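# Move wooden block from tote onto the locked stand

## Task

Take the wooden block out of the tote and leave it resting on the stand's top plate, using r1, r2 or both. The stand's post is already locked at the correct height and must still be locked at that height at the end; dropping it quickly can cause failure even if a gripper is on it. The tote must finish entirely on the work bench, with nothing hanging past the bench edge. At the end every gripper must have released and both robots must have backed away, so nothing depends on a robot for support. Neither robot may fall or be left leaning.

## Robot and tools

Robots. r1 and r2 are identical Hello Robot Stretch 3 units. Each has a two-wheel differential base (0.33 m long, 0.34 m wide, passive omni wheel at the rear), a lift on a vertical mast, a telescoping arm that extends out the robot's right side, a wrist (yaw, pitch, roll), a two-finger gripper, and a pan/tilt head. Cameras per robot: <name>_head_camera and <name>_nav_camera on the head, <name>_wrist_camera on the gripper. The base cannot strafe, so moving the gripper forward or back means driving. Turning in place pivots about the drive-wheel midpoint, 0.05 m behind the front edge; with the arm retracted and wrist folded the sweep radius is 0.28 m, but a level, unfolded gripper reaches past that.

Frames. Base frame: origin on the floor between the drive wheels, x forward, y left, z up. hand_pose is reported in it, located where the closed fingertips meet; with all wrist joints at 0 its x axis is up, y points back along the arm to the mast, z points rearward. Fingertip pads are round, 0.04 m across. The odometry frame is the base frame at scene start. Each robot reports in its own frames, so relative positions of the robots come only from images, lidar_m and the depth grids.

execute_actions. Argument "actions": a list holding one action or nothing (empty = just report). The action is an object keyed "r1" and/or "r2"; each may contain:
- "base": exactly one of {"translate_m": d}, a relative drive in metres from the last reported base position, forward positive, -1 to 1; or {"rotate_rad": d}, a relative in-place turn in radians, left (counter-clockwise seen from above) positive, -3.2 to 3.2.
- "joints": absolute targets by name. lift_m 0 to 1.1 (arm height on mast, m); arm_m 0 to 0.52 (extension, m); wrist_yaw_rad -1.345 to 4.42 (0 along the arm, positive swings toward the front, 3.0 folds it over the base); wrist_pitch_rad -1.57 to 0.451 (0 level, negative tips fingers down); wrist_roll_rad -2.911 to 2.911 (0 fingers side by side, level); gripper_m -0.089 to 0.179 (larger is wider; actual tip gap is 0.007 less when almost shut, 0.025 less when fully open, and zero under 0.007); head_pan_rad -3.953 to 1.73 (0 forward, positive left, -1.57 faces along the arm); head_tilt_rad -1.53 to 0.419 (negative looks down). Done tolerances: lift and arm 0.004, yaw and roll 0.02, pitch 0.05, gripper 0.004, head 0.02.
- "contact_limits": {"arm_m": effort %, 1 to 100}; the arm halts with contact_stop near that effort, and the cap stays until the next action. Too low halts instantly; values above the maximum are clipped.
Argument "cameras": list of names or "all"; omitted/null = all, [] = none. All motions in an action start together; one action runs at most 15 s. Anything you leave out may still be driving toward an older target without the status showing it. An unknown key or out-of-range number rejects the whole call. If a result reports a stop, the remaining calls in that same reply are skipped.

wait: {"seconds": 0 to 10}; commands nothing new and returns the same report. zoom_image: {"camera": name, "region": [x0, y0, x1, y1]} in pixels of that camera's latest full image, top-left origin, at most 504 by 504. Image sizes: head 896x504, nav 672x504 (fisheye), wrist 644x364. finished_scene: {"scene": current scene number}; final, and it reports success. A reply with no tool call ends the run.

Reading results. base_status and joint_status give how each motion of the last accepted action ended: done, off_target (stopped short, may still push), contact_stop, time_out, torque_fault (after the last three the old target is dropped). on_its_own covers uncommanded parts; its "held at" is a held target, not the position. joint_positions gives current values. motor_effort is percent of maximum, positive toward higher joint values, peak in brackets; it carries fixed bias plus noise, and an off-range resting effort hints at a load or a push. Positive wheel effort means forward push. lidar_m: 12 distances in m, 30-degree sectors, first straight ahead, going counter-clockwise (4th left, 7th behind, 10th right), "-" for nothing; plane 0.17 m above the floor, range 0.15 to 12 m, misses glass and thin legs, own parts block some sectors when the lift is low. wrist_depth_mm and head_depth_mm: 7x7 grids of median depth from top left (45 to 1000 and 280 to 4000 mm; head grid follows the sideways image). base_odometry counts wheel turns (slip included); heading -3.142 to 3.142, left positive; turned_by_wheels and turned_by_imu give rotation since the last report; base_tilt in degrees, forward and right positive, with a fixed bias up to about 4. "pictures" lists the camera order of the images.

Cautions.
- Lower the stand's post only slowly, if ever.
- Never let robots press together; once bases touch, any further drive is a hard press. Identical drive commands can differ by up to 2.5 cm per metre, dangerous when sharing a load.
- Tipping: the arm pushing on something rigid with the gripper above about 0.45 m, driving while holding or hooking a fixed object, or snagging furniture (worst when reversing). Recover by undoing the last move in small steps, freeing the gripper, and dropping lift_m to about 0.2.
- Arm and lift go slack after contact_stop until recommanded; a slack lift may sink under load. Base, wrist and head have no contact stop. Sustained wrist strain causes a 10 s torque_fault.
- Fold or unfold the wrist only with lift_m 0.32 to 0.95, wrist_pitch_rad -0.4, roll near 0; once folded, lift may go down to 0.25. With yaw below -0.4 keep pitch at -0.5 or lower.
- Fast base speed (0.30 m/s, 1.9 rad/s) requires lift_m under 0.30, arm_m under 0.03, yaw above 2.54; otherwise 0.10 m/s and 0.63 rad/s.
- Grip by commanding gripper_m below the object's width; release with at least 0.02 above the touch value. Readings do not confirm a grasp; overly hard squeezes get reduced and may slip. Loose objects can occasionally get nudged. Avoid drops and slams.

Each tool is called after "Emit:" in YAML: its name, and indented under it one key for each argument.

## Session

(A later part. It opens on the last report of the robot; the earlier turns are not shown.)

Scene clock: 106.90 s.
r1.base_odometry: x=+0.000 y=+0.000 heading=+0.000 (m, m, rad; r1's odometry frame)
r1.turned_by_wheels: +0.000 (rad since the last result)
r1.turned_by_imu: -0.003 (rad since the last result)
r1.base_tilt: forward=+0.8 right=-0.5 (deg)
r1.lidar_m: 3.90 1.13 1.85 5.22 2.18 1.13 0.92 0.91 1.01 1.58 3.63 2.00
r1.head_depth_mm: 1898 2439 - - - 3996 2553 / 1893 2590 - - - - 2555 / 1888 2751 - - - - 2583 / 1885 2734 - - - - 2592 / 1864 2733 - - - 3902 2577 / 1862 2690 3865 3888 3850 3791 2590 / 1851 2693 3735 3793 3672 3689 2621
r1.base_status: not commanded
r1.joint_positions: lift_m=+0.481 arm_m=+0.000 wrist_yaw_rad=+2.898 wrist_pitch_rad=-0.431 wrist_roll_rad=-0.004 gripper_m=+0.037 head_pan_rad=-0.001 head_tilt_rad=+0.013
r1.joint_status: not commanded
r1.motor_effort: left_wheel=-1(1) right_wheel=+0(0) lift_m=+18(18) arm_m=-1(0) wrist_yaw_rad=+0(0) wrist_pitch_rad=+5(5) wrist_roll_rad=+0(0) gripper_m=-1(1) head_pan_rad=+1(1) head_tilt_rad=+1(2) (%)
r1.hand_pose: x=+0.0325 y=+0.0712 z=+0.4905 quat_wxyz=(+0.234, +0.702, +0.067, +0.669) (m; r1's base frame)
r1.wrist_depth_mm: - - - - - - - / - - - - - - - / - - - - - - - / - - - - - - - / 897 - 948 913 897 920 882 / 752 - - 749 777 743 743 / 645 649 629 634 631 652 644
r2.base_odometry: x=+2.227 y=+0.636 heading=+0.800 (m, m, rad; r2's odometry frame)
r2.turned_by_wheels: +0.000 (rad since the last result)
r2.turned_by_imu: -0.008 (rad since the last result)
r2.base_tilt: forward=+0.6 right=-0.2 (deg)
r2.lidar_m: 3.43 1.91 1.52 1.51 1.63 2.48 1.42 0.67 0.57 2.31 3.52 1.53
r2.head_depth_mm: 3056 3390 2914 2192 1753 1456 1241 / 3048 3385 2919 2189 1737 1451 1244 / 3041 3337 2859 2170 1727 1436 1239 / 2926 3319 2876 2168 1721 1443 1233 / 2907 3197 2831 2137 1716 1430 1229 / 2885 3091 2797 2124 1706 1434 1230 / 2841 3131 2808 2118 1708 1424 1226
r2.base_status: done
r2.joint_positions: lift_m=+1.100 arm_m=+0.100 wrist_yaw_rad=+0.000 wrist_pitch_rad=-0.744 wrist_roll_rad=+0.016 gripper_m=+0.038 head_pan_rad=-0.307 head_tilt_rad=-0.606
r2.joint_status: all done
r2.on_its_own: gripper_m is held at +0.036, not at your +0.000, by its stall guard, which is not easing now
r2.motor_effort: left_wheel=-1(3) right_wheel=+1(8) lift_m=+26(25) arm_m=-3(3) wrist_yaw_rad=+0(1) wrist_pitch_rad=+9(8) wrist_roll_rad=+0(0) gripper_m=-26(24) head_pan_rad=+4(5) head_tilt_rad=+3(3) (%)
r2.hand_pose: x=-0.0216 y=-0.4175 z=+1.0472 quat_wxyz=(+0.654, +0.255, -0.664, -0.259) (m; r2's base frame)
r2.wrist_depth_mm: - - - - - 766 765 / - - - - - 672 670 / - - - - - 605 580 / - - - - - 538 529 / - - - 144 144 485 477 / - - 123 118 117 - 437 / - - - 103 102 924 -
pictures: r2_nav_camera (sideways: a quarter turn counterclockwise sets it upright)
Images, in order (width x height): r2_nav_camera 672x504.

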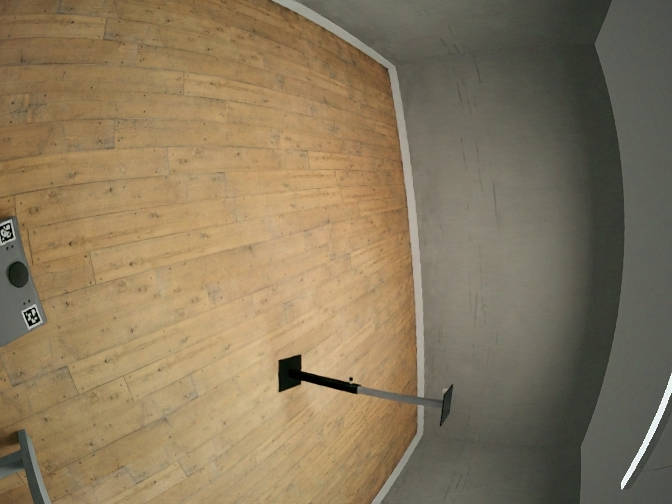

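Emit:
execute_actions:
  actions:
    - {"r2":{"base":{"rotate_rad":-0.45}}}
  cameras: []

Emit:
execute_actions:
  actions:
    - {"r2":{"base":{"translate_m":1.0},"joints":{"head_pan_rad":-0.8}}}
  cameras: ["r2_nav_camera"]

Scene clock: 116.10 s.
r1.base_odometry: x=+0.000 y=+0.000 heading=+0.000 (m, m, rad; r1's odometry frame)
r1.turned_by_wheels: +0.000 (rad since the last result)
r1.turned_by_imu: -0.001 (rad since the last result)
r1.base_tilt: forward=+0.8 right=-0.6 (deg)
r1.lidar_m: 3.92 1.13 1.85 5.22 2.18 1.12 0.92 0.91 1.01 1.58 3.62 2.00
r1.head_depth_mm: 1902 2465 - - - 3945 2546 / 1892 2601 - - - 3982 2542 / 1892 2737 - - - - 2562 / 1880 2730 - - - - 2550 / 1865 2729 - - - 3892 2572 / 1852 2700 3946 3924 3846 3789 2599 / 1844 2696 3761 3718 3680 3650 2365
r1.base_status: not commanded
r1.joint_positions: lift_m=+0.481 arm_m=+0.000 wrist_yaw_rad=+2.898 wrist_pitch_rad=-0.431 wrist_roll_rad=-0.004 gripper_m=+0.037 head_pan_rad=-0.001 head_tilt_rad=+0.013
r1.joint_status: not commanded
r1.motor_effort: left_wheel=-1(1) right_wheel=+0(0) lift_m=+18(18) arm_m=+1(0) wrist_yaw_rad=+0(0) wrist_pitch_rad=+5(5) wrist_roll_rad=+1(1) gripper_m=+0(1) head_pan_rad=+0(0) head_tilt_rad=+1(1) (%)
r1.hand_pose: x=+0.0325 y=+0.0712 z=+0.4905 quat_wxyz=(+0.234, +0.702, +0.067, +0.669) (m; r1's base frame)
r1.wrist_depth_mm: - - - - - - - / - - - - - - - / - - - - - - - / - - - - - - - / 914 - 978 903 898 928 899 / 723 - - 778 779 754 757 / 653 649 626 648 635 647 653
r2.base_odometry: x=+2.227 y=+0.636 heading=+0.350 (m, m, rad; r2's odometry frame)
r2.turned_by_wheels: -0.450 (rad since the last result)
r2.turned_by_imu: -0.452 (rad since the last result)
r2.base_tilt: forward=+0.9 right=-0.3 (deg)
r2.lidar_m: 3.44 3.34 1.81 1.51 1.51 1.69 2.76 1.19 0.64 0.57 3.23 1.52
r2.head_depth_mm: 3470 3697 2937 2165 1761 1469 1250 / 3801 - 2932 2180 1736 1447 1245 / 3707 - 2928 2167 1722 1448 1239 / 3472 3623 2765 1999 1740 1445 1237 / 3313 3609 2854 2140 1706 1433 1235 / 3178 3478 2826 2129 1718 1425 1217 / 2986 3249 2837 2109 1704 1427 1225
r2.base_status: done
r2.joint_positions: lift_m=+1.100 arm_m=+0.100 wrist_yaw_rad=+0.000 wrist_pitch_rad=-0.744 wrist_roll_rad=+0.016 gripper_m=+0.038 head_pan_rad=-0.307 head_tilt_rad=-0.606
r2.joint_status: not commanded
r2.on_its_own: gripper_m is held at +0.036, not at your +0.000, by its stall guard, which is not easing now
r2.motor_effort: left_wheel=+3(5) right_wheel=-3(8) lift_m=+25(25) arm_m=-3(3) wrist_yaw_rad=+1(1) wrist_pitch_rad=+9(9) wrist_roll_rad=+1(0) gripper_m=-24(24) head_pan_rad=+4(5) head_tilt_rad=+3(3) (%)
r2.hand_pose: x=-0.0216 y=-0.4175 z=+1.0472 quat_wxyz=(+0.654, +0.255, -0.664, -0.259) (m; r2's base frame)
r2.wrist_depth_mm: - - - 785 779 759 703 / - - - 679 673 666 667 / - - - 607 601 590 588 / - - - 554 532 529 - / - - - 144 143 - - / - - 123 118 117 - - / - - - 103 102 - -
pictures: none
No camera images: the call's "cameras" was empty. Leave "cameras" out to get every camera's image.

Scene clock: 127.43 s.
r1.base_odometry: x=+0.000 y=+0.000 heading=+0.000 (m, m, rad; r1's odometry frame)
r1.turned_by_wheels: +0.000 (rad since the last result)
r1.turned_by_imu: -0.002 (rad since the last result)
r1.base_tilt: forward=+0.8 right=-0.6 (deg)
r1.lidar_m: 2.29 1.13 1.85 5.22 2.17 1.12 0.92 0.92 1.00 1.58 3.63 2.00
r1.head_depth_mm: 1888 2442 - - - 3951 2537 / 1894 2582 - - - 3998 2551 / 1885 2741 - - - 3686 2252 / 1875 2731 - - - - 2465 / 1868 2716 - - - 3934 2569 / 1851 2695 3854 3899 3819 3788 2582 / 1850 2684 3773 3761 3703 3642 2611
r1.base_status: not commanded
r1.joint_positions: lift_m=+0.481 arm_m=+0.000 wrist_yaw_rad=+2.898 wrist_pitch_rad=-0.431 wrist_roll_rad=-0.004 gripper_m=+0.037 head_pan_rad=-0.001 head_tilt_rad=+0.013
r1.joint_status: not commanded
r1.motor_effort: left_wheel=-1(1) right_wheel=+0(0) lift_m=+18(18) arm_m=+0(0) wrist_yaw_rad=+0(1) wrist_pitch_rad=+5(5) wrist_roll_rad=+0(0) gripper_m=-1(1) head_pan_rad=+0(0) head_tilt_rad=+2(1) (%)
r1.hand_pose: x=+0.0325 y=+0.0712 z=+0.4905 quat_wxyz=(+0.234, +0.702, +0.067, +0.669) (m; r1's base frame)
r1.wrist_depth_mm: - - - - - - - / - - - - - - - / - - - - - - - / - - - - - - - / 918 - 938 912 918 880 891 / 772 - - 751 805 751 759 / 652 647 648 657 650 644 645
r2.base_odometry: x=+3.166 y=+0.979 heading=+0.350 (m, m, rad; r2's odometry frame)
r2.turned_by_wheels: +0.000 (rad since the last result)
r2.turned_by_imu: -0.007 (rad since the last result)
r2.base_tilt: forward=+0.7 right=-0.2 (deg)
r2.lidar_m: 2.49 2.49 2.19 1.83 1.82 2.04 3.32 1.18 1.44 2.28 0.66 0.65
r2.head_depth_mm: 2452 2706 2804 2197 1755 1448 1239 / 2578 2833 2886 2186 1742 1460 1242 / 2669 2922 2880 2163 1729 1443 1235 / 2805 3068 780 795 1632 1113 1201 / 2962 3297 2823 2140 1718 1437 1221 / 3124 3441 2814 2146 1708 1420 1227 / 2999 3254 2783 2107 1692 1424 1218
r2.base_status: done
r2.joint_positions: lift_m=+1.100 arm_m=+0.100 wrist_yaw_rad=+0.000 wrist_pitch_rad=-0.744 wrist_roll_rad=+0.016 gripper_m=+0.038 head_pan_rad=-0.793 head_tilt_rad=-0.606
r2.joint_status: all done
r2.on_its_own: gripper_m is held at +0.036, not at your +0.000, by its stall guard, which is not easing now
r2.motor_effort: left_wheel=+2(8) right_wheel=-3(5) lift_m=+25(25) arm_m=-3(4) wrist_yaw_rad=+1(1) wrist_pitch_rad=+8(8) wrist_roll_rad=+0(1) gripper_m=-23(25) head_pan_rad=-4(43) head_tilt_rad=+3(3) (%)
r2.hand_pose: x=-0.0216 y=-0.4175 z=+1.0472 quat_wxyz=(+0.654, +0.255, -0.664, -0.259) (m; r2's base frame)
r2.wrist_depth_mm: - - - - - - - / - - - - - - - / - - - - - - - / - - - - - - - / - - - 144 143 - - / - - 123 118 117 - - / 705 - - 103 102 - -
pictures: r2_nav_camera (sideways: a quarter turn counterclockwise sets it upright)
Images, in order (width x height): r2_nav_camera 672x504.

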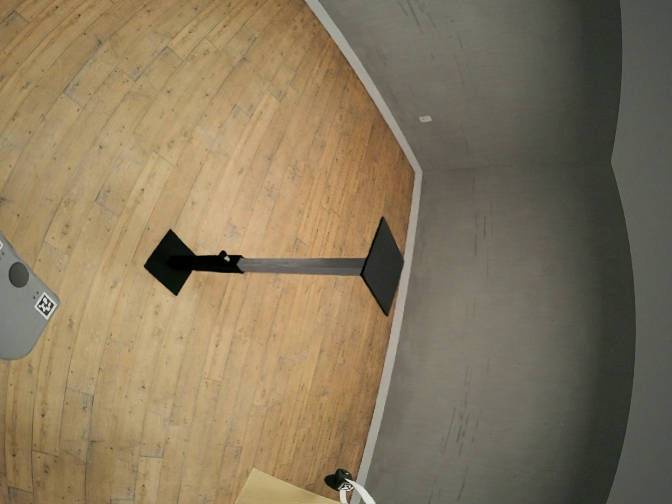

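Emit:
execute_actions:
  actions:
    - {"r2":{"base":{"translate_m":0.45},"joints":{"arm_m":0.2,"head_pan_rad":-1.6}}}
  cameras: ["r2_nav_camera","r2_wrist_camera"]

Scene clock: 138.33 s.
r1.base_odometry: x=+0.000 y=+0.000 heading=+0.000 (m, m, rad; r1's odometry frame)
r1.turned_by_wheels: +0.000 (rad since the last result)
r1.turned_by_imu: -0.002 (rad since the last result)
r1.base_tilt: forward=+0.8 right=-0.6 (deg)
r1.lidar_m: 3.89 1.13 1.85 5.24 2.17 1.13 0.92 0.91 1.01 1.58 3.62 2.00
r1.head_depth_mm: 1904 2452 - - - 3978 2354 / 1890 2613 - - - 3682 2312 / 1880 2760 - - - - 2559 / 1876 2705 - - - - 2591 / 1863 2728 - - 3989 3932 2590 / 1859 2700 3841 3899 3876 3813 2583 / 1847 2677 3754 3726 3715 3676 2612
r1.base_status: not commanded
r1.joint_positions: lift_m=+0.481 arm_m=+0.000 wrist_yaw_rad=+2.898 wrist_pitch_rad=-0.431 wrist_roll_rad=-0.004 gripper_m=+0.037 head_pan_rad=-0.001 head_tilt_rad=+0.013
r1.joint_status: not commanded
r1.motor_effort: left_wheel=-1(1) right_wheel=+0(0) lift_m=+18(18) arm_m=+1(0) wrist_yaw_rad=-1(1) wrist_pitch_rad=+5(5) wrist_roll_rad=+0(0) gripper_m=-1(1) head_pan_rad=+0(1) head_tilt_rad=+1(1) (%)
r1.hand_pose: x=+0.0325 y=+0.0712 z=+0.4905 quat_wxyz=(+0.234, +0.702, +0.067, +0.669) (m; r1's base frame)
r1.wrist_depth_mm: - - - - - - - / - - - - - - - / - - - - - - - / - - - - - - - / 928 - 951 900 889 912 906 / 742 - - 752 773 773 757 / 640 647 634 642 646 644 640
r2.base_odometry: x=+3.589 y=+1.133 heading=+0.350 (m, m, rad; r2's odometry frame)
r2.turned_by_wheels: +0.000 (rad since the last result)
r2.turned_by_imu: -0.004 (rad since the last result)
r2.base_tilt: forward=+0.8 right=-0.2 (deg)
r2.lidar_m: 2.07 2.06 2.31 1.97 1.96 2.19 3.57 1.58 2.40 0.45 2.79 2.50
r2.head_depth_mm: - 3131 2606 2176 1744 1456 1247 / - 3048 2914 2170 1736 1457 1244 / - - 2593 2162 1682 1447 1231 / 2491 2758 2633 584 1629 1430 1229 / 2431 2703 2815 581 621 1368 1183 / 2394 2596 2758 1977 1633 1429 1233 / 2307 2535 2677 2096 1685 1420 1217
r2.base_status: done
r2.joint_positions: lift_m=+1.100 arm_m=+0.200 wrist_yaw_rad=-0.003 wrist_pitch_rad=-0.732 wrist_roll_rad=+0.012 gripper_m=+0.036 head_pan_rad=-1.593 head_tilt_rad=-0.606
r2.joint_status: all done
r2.on_its_own: gripper_m is held at +0.036, not at your +0.000, by its stall guard, which is not easing now
r2.motor_effort: left_wheel=+2(7) right_wheel=-3(10) lift_m=+24(25) arm_m=+2(2) wrist_yaw_rad=+2(4) wrist_pitch_rad=+4(8) wrist_roll_rad=+2(8) gripper_m=+0(25) head_pan_rad=-3(52) head_tilt_rad=+3(3) (%)
r2.hand_pose: x=-0.0221 y=-0.5192 z=+1.0493 quat_wxyz=(+0.656, +0.251, -0.664, -0.256) (m; r2's base frame)
r2.wrist_depth_mm: - - - - - - - / - - - - - - - / - - - - - - - / - - - - - - - / - - - - - - - / - 265 - 253 - - - / - 243 233 232 - - -
pictures: r2_nav_camera (sideways: a quarter turn counterclockwise sets it upright), r2_wrist_camera
Images, in order (width x height): r2_nav_camera 672x504, r2_wrist_camera 644x364.

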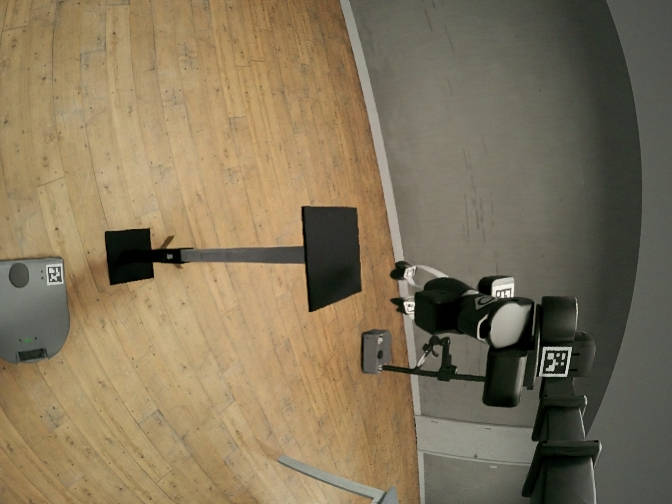

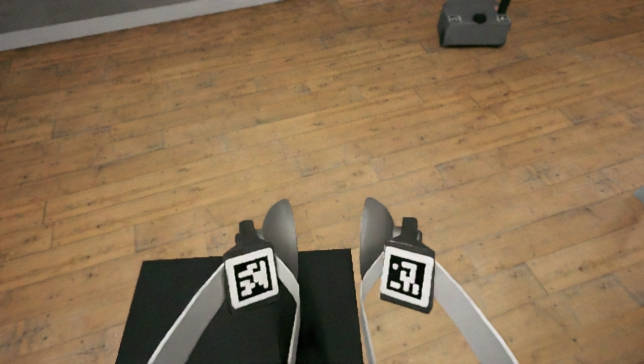

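Emit:
execute_actions:
  actions:
    - {"r2":{"joints":{"head_pan_rad":-2.4,"head_tilt_rad":-0.9}}}
  cameras: ["r2_nav_camera","r1_nav_camera"]

Scene clock: 143.87 s.
r1.base_odometry: x=+0.000 y=+0.000 heading=+0.000 (m, m, rad; r1's odometry frame)
r1.turned_by_wheels: +0.000 (rad since the last result)
r1.turned_by_imu: -0.001 (rad since the last result)
r1.base_tilt: forward=+0.9 right=-0.5 (deg)
r1.lidar_m: 3.89 1.13 1.85 5.22 2.18 1.12 0.92 0.91 1.00 1.59 3.63 2.00
r1.head_depth_mm: 1891 2446 - - - 3953 2355 / 1891 2590 - - - 3682 2313 / 1892 2754 - - - 3986 2562 / 1871 2731 - - - - 2568 / 1862 2726 - - - 3980 2586 / 1858 2721 3954 3897 3890 3789 2602 / 1853 2697 3716 3710 3674 3662 2599
r1.base_status: not commanded
r1.joint_positions: lift_m=+0.481 arm_m=+0.000 wrist_yaw_rad=+2.898 wrist_pitch_rad=-0.431 wrist_roll_rad=-0.004 gripper_m=+0.037 head_pan_rad=-0.001 head_tilt_rad=+0.013
r1.joint_status: not commanded
r1.motor_effort: left_wheel=-1(0) right_wheel=+0(0) lift_m=+18(18) arm_m=+0(0) wrist_yaw_rad=-1(0) wrist_pitch_rad=+5(5) wrist_roll_rad=+0(0) gripper_m=-1(2) head_pan_rad=+0(0) head_tilt_rad=+1(2) (%)
r1.hand_pose: x=+0.0325 y=+0.0712 z=+0.4905 quat_wxyz=(+0.234, +0.702, +0.067, +0.669) (m; r1's base frame)
r1.wrist_depth_mm: - - - - - - - / - - - - - - - / - - - - - - - / - - - - - - - / 940 - 930 916 924 917 925 / 756 - - 760 778 743 747 / 653 642 642 651 628 641 654
r2.base_odometry: x=+3.589 y=+1.133 heading=+0.350 (m, m, rad; r2's odometry frame)
r2.turned_by_wheels: +0.000 (rad since the last result)
r2.turned_by_imu: +0.000 (rad since the last result)
r2.base_tilt: forward=+0.6 right=-0.1 (deg)
r2.lidar_m: 2.07 2.06 2.31 1.97 1.97 2.20 3.54 1.58 2.40 0.45 2.79 2.49
r2.head_depth_mm: 2624 2277 1846 1616 1415 1250 1128 / 2625 2259 1862 1618 1413 1254 1147 / 2709 2244 1870 1606 1404 1256 1160 / 2483 2092 1858 1602 1406 1249 1160 / 2773 2216 1847 1582 1387 1242 1143 / 2724 2189 1846 1592 1396 1239 1119 / 2730 2191 1841 1578 1399 1232 1106
r2.base_status: not commanded
r2.joint_positions: lift_m=+1.100 arm_m=+0.200 wrist_yaw_rad=-0.003 wrist_pitch_rad=-0.732 wrist_roll_rad=+0.012 gripper_m=+0.036 head_pan_rad=-2.393 head_tilt_rad=-0.888
r2.joint_status: all done
r2.on_its_own: gripper_m is held at +0.036, not at your +0.000, by its stall guard, which is not easing now
r2.motor_effort: left_wheel=+2(2) right_wheel=-2(2) lift_m=+24(24) arm_m=+2(3) wrist_yaw_rad=+2(2) wrist_pitch_rad=+4(5) wrist_roll_rad=+2(2) gripper_m=-1(1) head_pan_rad=-4(51) head_tilt_rad=-4(23) (%)
r2.hand_pose: x=-0.0221 y=-0.5192 z=+1.0493 quat_wxyz=(+0.656, +0.251, -0.664, -0.256) (m; r2's base frame)
r2.wrist_depth_mm: - - - - - - - / - - - - - - - / - - - - - - - / - - - - - - - / - - - - - - - / - 265 - 253 - - - / - 243 233 232 - - -
pictures: r1_nav_camera (sideways: a quarter turn counterclockwise sets it upright), r2_nav_camera (sideways: a quarter turn counterclockwise sets it upright)
Images, in order (width x height): r1_nav_camera 672x504, r2_nav_camera 672x504.

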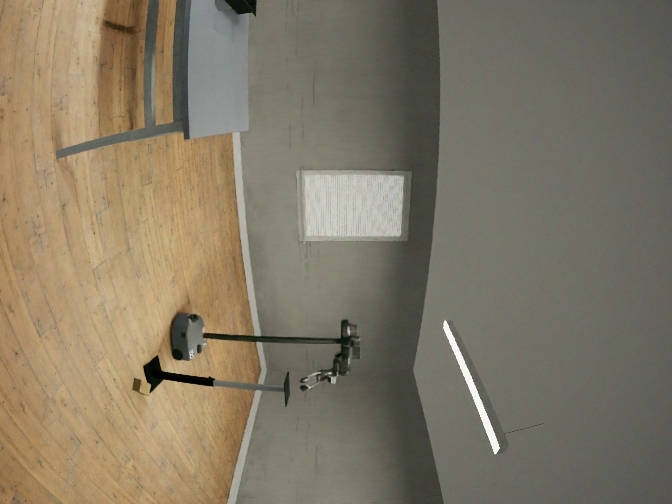

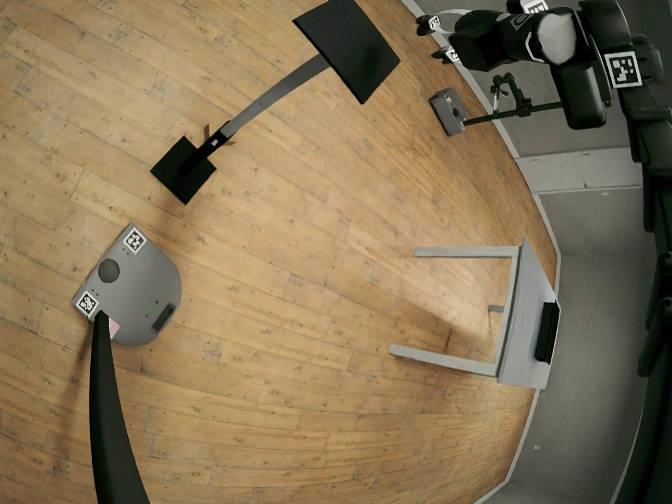

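Emit:
execute_actions:
  actions:
    - {"r2":{"base":{"translate_m":-0.2},"joints":{"arm_m":0.4,"wrist_pitch_rad":-1.3,"gripper_m":0.12,"head_pan_rad":-1.57}}}
  cameras: ["r2_nav_camera","r2_wrist_camera"]

Scene clock: 154.87 s.
r1.base_odometry: x=+0.000 y=+0.000 heading=+0.000 (m, m, rad; r1's odometry frame)
r1.turned_by_wheels: +0.000 (rad since the last result)
r1.turned_by_imu: -0.001 (rad since the last result)
r1.base_tilt: forward=+0.7 right=-0.5 (deg)
r1.lidar_m: 2.35 1.13 1.85 5.22 2.18 1.13 0.92 0.91 1.01 1.58 3.63 2.00
r1.head_depth_mm: 1903 2460 - - - 3991 2554 / 1899 2583 - - - 3669 2242 / 1888 2766 - - - - 2370 / 1878 2744 - - - - 2576 / 1878 2734 - - 3962 3971 2591 / 1857 2732 3912 3872 3838 3855 2616 / 1841 2706 3760 3673 3702 3618 2622
r1.base_status: not commanded
r1.joint_positions: lift_m=+0.481 arm_m=+0.000 wrist_yaw_rad=+2.898 wrist_pitch_rad=-0.431 wrist_roll_rad=-0.004 gripper_m=+0.037 head_pan_rad=-0.001 head_tilt_rad=+0.013
r1.joint_status: not commanded
r1.motor_effort: left_wheel=-1(1) right_wheel=+0(0) lift_m=+18(18) arm_m=+0(1) wrist_yaw_rad=+1(0) wrist_pitch_rad=+5(5) wrist_roll_rad=+0(0) gripper_m=-2(1) head_pan_rad=+0(0) head_tilt_rad=+1(1) (%)
r1.hand_pose: x=+0.0325 y=+0.0712 z=+0.4905 quat_wxyz=(+0.234, +0.702, +0.067, +0.669) (m; r1's base frame)
r1.wrist_depth_mm: - - - - - - - / - - - - - - - / - - - - - - - / - - - - - - - / 932 - 919 918 912 900 889 / 739 - - 743 769 766 747 / 651 643 637 666 634 662 639
r2.base_odometry: x=+3.401 y=+1.064 heading=+0.350 (m, m, rad; r2's odometry frame)
r2.turned_by_wheels: +0.000 (rad since the last result)
r2.turned_by_imu: +0.001 (rad since the last result)
r2.base_tilt: forward=+0.6 right=-0.2 (deg)
r2.lidar_m: 2.26 2.25 2.29 1.91 1.90 2.13 3.45 1.40 1.59 2.87 0.50 2.72
r2.head_depth_mm: 2819 2220 1879 1625 1417 1255 1136 / 2764 2231 1883 1601 1408 1247 1129 / 2715 2221 1878 1594 1406 1249 1149 / 2645 2209 1852 1591 1404 1248 1141 / 2589 2200 1851 1597 1404 1237 1121 / 2558 2198 1837 1582 1330 1210 1120 / 2488 2174 600 776 1369 1229 1123
r2.base_status: done
r2.joint_positions: lift_m=+1.100 arm_m=+0.400 wrist_yaw_rad=-0.003 wrist_pitch_rad=-1.300 wrist_roll_rad=+0.013 gripper_m=+0.120 head_pan_rad=-1.577 head_tilt_rad=-0.889
r2.joint_status: all done
r2.motor_effort: left_wheel=+2(0) right_wheel=-2(8) lift_m=+24(24) arm_m=+3(3) wrist_yaw_rad=+2(3) wrist_pitch_rad=+1(4) wrist_roll_rad=+1(2) gripper_m=+1(99) head_pan_rad=+4(52) head_tilt_rad=-4(4) (%)
r2.hand_pose: x=-0.0218 y=-0.5899 z=+0.9852 quat_wxyz=(+0.559, +0.424, -0.567, -0.432) (m; r2's base frame)
r2.wrist_depth_mm: - - - - - - - / - - - - - - - / - - - - - - - / - - - - - - - / - - - - - - - / - - - - - - - / 318 - - - - - -
pictures: r2_nav_camera (sideways: a quarter turn counterclockwise sets it upright), r2_wrist_camera
Images, in order (width x height): r2_nav_camera 672x504, r2_wrist_camera 644x364.

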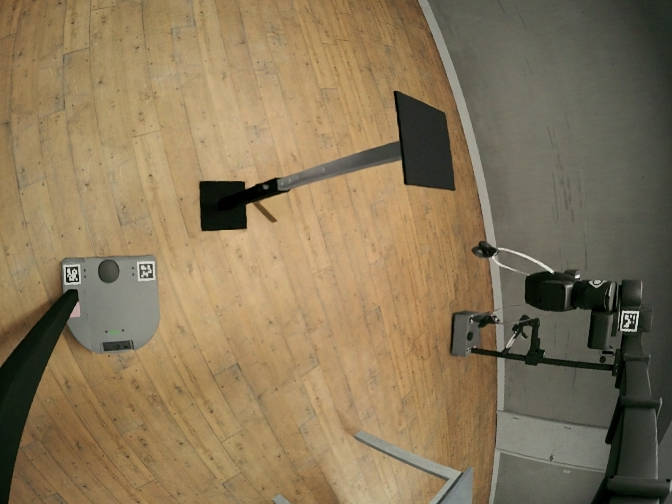

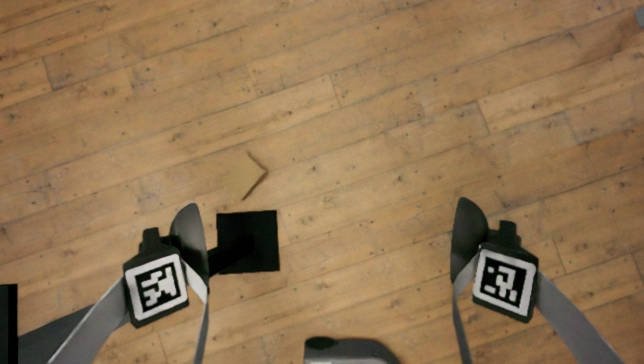

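Emit:
execute_actions:
  actions:
    - {"r1":{"joints":{"head_pan_rad":-0.4,"head_tilt_rad":-0.3}}}
  cameras: ["r1_head_camera"]

Scene clock: 162.90 s.
r1.base_odometry: x=+0.000 y=+0.000 heading=+0.000 (m, m, rad; r1's odometry frame)
r1.turned_by_wheels: +0.000 (rad since the last result)
r1.turned_by_imu: -0.001 (rad since the last result)
r1.base_tilt: forward=+0.8 right=-0.6 (deg)
r1.lidar_m: 2.35 1.12 1.85 5.23 2.17 1.13 0.92 0.91 1.01 1.58 3.63 2.00
r1.head_depth_mm: 3528 3661 3845 3899 2983 2102 1636 / 3775 - - - 2959 2118 1638 / - - - - 3023 2109 1635 / - - - - 2833 2110 1641 / - - - - 2995 2129 1642 / - - - - 2565 2129 1634 / 3804 - - - 2992 2125 1645
r1.base_status: not commanded
r1.joint_positions: lift_m=+0.481 arm_m=+0.000 wrist_yaw_rad=+2.898 wrist_pitch_rad=-0.431 wrist_roll_rad=-0.004 gripper_m=+0.037 head_pan_rad=-0.393 head_tilt_rad=-0.296
r1.joint_status: all done
r1.motor_effort: left_wheel=-1(1) right_wheel=+0(0) lift_m=+18(18) arm_m=+1(0) wrist_yaw_rad=-1(1) wrist_pitch_rad=+5(5) wrist_roll_rad=+1(0) gripper_m=+0(1) head_pan_rad=-2(20) head_tilt_rad=-3(28) (%)
r1.hand_pose: x=+0.0325 y=+0.0712 z=+0.4905 quat_wxyz=(+0.234, +0.702, +0.067, +0.669) (m; r1's base frame)
r1.wrist_depth_mm: - - - - - - - / - - - - - - - / - - - - - - - / - - - - - - - / 913 - 967 961 926 898 898 / 771 - - 774 783 758 746 / 646 647 618 651 631 643 655
r2.base_odometry: x=+3.401 y=+1.064 heading=+0.350 (m, m, rad; r2's odometry frame)
r2.turned_by_wheels: +0.000 (rad since the last result)
r2.turned_by_imu: +0.000 (rad since the last result)
r2.base_tilt: forward=+0.6 right=-0.3 (deg)
r2.lidar_m: 2.26 2.25 2.30 1.91 1.90 2.13 3.45 1.40 1.59 2.86 0.50 2.72
r2.head_depth_mm: 2796 2214 1866 1616 1411 1256 1131 / 2784 2217 1849 1613 1408 1254 1138 / 2692 2234 1856 1599 1402 1256 1142 / 2653 2212 1853 1593 1397 1249 1143 / 2585 2190 1845 1602 1402 1243 1118 / 2560 2199 1845 1584 1324 1210 1115 / 2469 2181 598 774 1360 1234 1117
r2.base_status: not commanded
r2.joint_positions: lift_m=+1.100 arm_m=+0.400 wrist_yaw_rad=-0.003 wrist_pitch_rad=-1.300 wrist_roll_rad=+0.013 gripper_m=+0.120 head_pan_rad=-1.577 head_tilt_rad=-0.889
r2.joint_status: not commanded
r2.motor_effort: left_wheel=+2(2) right_wheel=-2(2) lift_m=+24(24) arm_m=+3(3) wrist_yaw_rad=+2(2) wrist_pitch_rad=+0(1) wrist_roll_rad=+1(1) gripper_m=+0(1) head_pan_rad=+4(5) head_tilt_rad=-4(4) (%)
r2.hand_pose: x=-0.0218 y=-0.5899 z=+0.9852 quat_wxyz=(+0.559, +0.424, -0.567, -0.432) (m; r2's base frame)
r2.wrist_depth_mm: - - - - - - - / - - - - - - - / - - - - - - - / - - - - - - - / - - - - - - - / - - - - - - - / 318 - - - - - -
pictures: r1_head_camera (sideways: a quarter turn clockwise sets it upright)
Images, in order (width x height): r1_head_camera 896x504.

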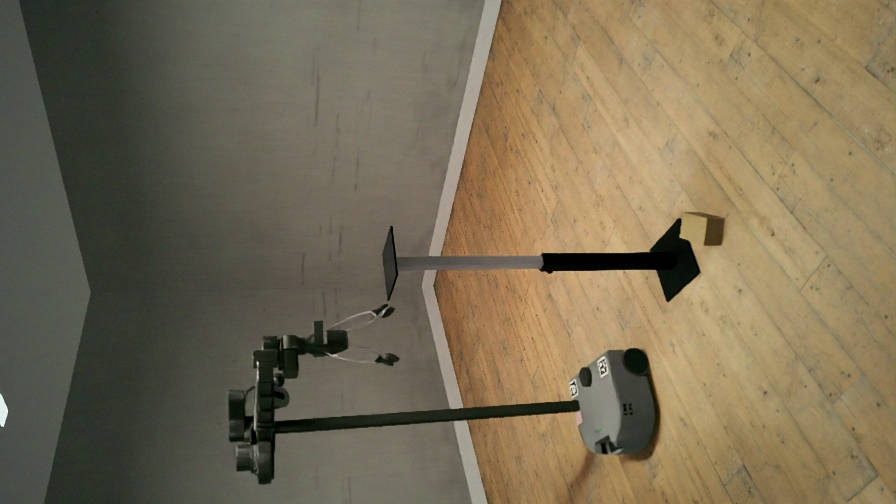

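Emit:
execute_actions:
  actions:
    - {"r2":{"joints":{"arm_m":0.5,"wrist_yaw_rad":0.6,"wrist_pitch_rad":-1.1,"lift_m":0.5}}}
  cameras: ["r2_wrist_camera","r2_nav_camera"]

Scene clock: 178.77 s.
r1.base_odometry: x=+0.000 y=+0.000 heading=+0.000 (m, m, rad; r1's odometry frame)
r1.turned_by_wheels: +0.000 (rad since the last result)
r1.turned_by_imu: -0.001 (rad since the last result)
r1.base_tilt: forward=+0.8 right=-0.5 (deg)
r1.lidar_m: 2.35 1.13 1.85 5.21 2.17 1.13 0.92 0.91 1.01 1.58 3.62 2.00
r1.head_depth_mm: 3542 3653 3819 3954 2964 2128 1625 / 3812 3991 - - 2968 2102 1640 / - - - - 2985 2104 1643 / - - - - 2810 2095 1635 / - - - - 2678 2110 1651 / - - - - 2571 2118 1642 / 3861 - - - 3013 2110 1637
r1.base_status: not commanded
r1.joint_positions: lift_m=+0.481 arm_m=+0.000 wrist_yaw_rad=+2.898 wrist_pitch_rad=-0.431 wrist_roll_rad=-0.004 gripper_m=+0.037 head_pan_rad=-0.393 head_tilt_rad=-0.296
r1.joint_status: not commanded
r1.motor_effort: left_wheel=-1(1) right_wheel=+0(0) lift_m=+18(18) arm_m=+1(0) wrist_yaw_rad=+0(1) wrist_pitch_rad=+5(5) wrist_roll_rad=+0(0) gripper_m=+0(0) head_pan_rad=-3(2) head_tilt_rad=-3(3) (%)
r1.hand_pose: x=+0.0325 y=+0.0712 z=+0.4905 quat_wxyz=(+0.234, +0.702, +0.067, +0.669) (m; r1's base frame)
r1.wrist_depth_mm: - - - - - - - / - - - - - - - / - - - - - - - / - - - - - - - / 924 - 937 923 904 950 902 / 760 - - 741 769 752 752 / 655 648 634 678 641 634 639
r2.base_odometry: x=+3.401 y=+1.064 heading=+0.350 (m, m, rad; r2's odometry frame)
r2.turned_by_wheels: +0.000 (rad since the last result)
r2.turned_by_imu: -0.001 (rad since the last result)
r2.base_tilt: forward=+0.7 right=-0.3 (deg)
r2.lidar_m: 2.26 2.25 2.29 1.90 1.90 2.13 3.45 1.40 1.59 2.87 0.50 2.72
r2.head_depth_mm: 2786 2181 1884 1622 1414 1254 1132 / 2762 2240 1856 1594 1415 1257 - / 2638 2240 1923 1571 1405 1252 1148 / 2682 2227 1900 1555 1398 1246 1143 / 2594 2218 1849 1602 1403 1249 1121 / 2558 2235 1847 1585 1335 1216 1124 / 2458 2189 597 776 1365 1245 1112
r2.base_status: not commanded
r2.joint_positions: lift_m=+0.500 arm_m=+0.500 wrist_yaw_rad=+0.597 wrist_pitch_rad=-1.108 wrist_roll_rad=+0.014 gripper_m=+0.120 head_pan_rad=-1.577 head_tilt_rad=-0.889
r2.joint_status: all done
r2.motor_effort: left_wheel=+2(2) right_wheel=-2(2) lift_m=+17(22) arm_m=+3(2) wrist_yaw_rad=+2(3) wrist_pitch_rad=+3(4) wrist_roll_rad=+1(1) gripper_m=+0(0) head_pan_rad=+5(6) head_tilt_rad=-4(4) (%)
r2.hand_pose: x=+0.0306 y=-0.7216 z=+0.3989 quat_wxyz=(+0.681, +0.531, -0.470, -0.183) (m; r2's base frame)
r2.wrist_depth_mm: 679 676 664 667 667 660 655 / 643 638 643 646 634 629 627 / 628 612 613 611 607 605 601 / 592 590 580 590 581 579 578 / 574 574 568 566 565 567 566 / 554 - 545 544 545 - 536 / 357 518 527 524 520 520 521
pictures: r2_nav_camera (sideways: a quarter turn counterclockwise sets it upright), r2_wrist_camera
Images, in order (width x height): r2_nav_camera 672x504, r2_wrist_camera 644x364.

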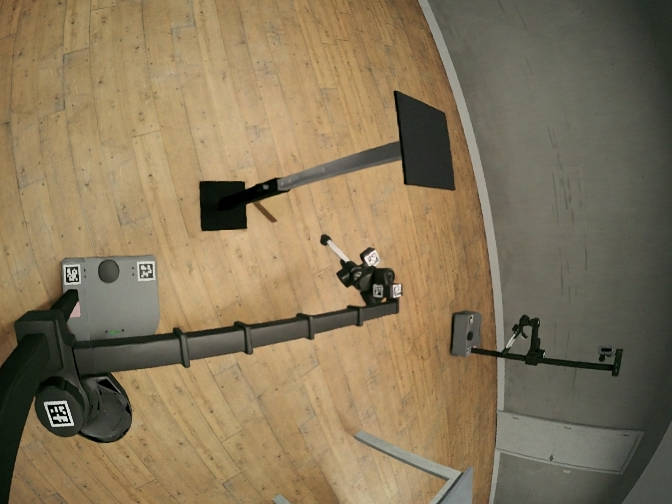

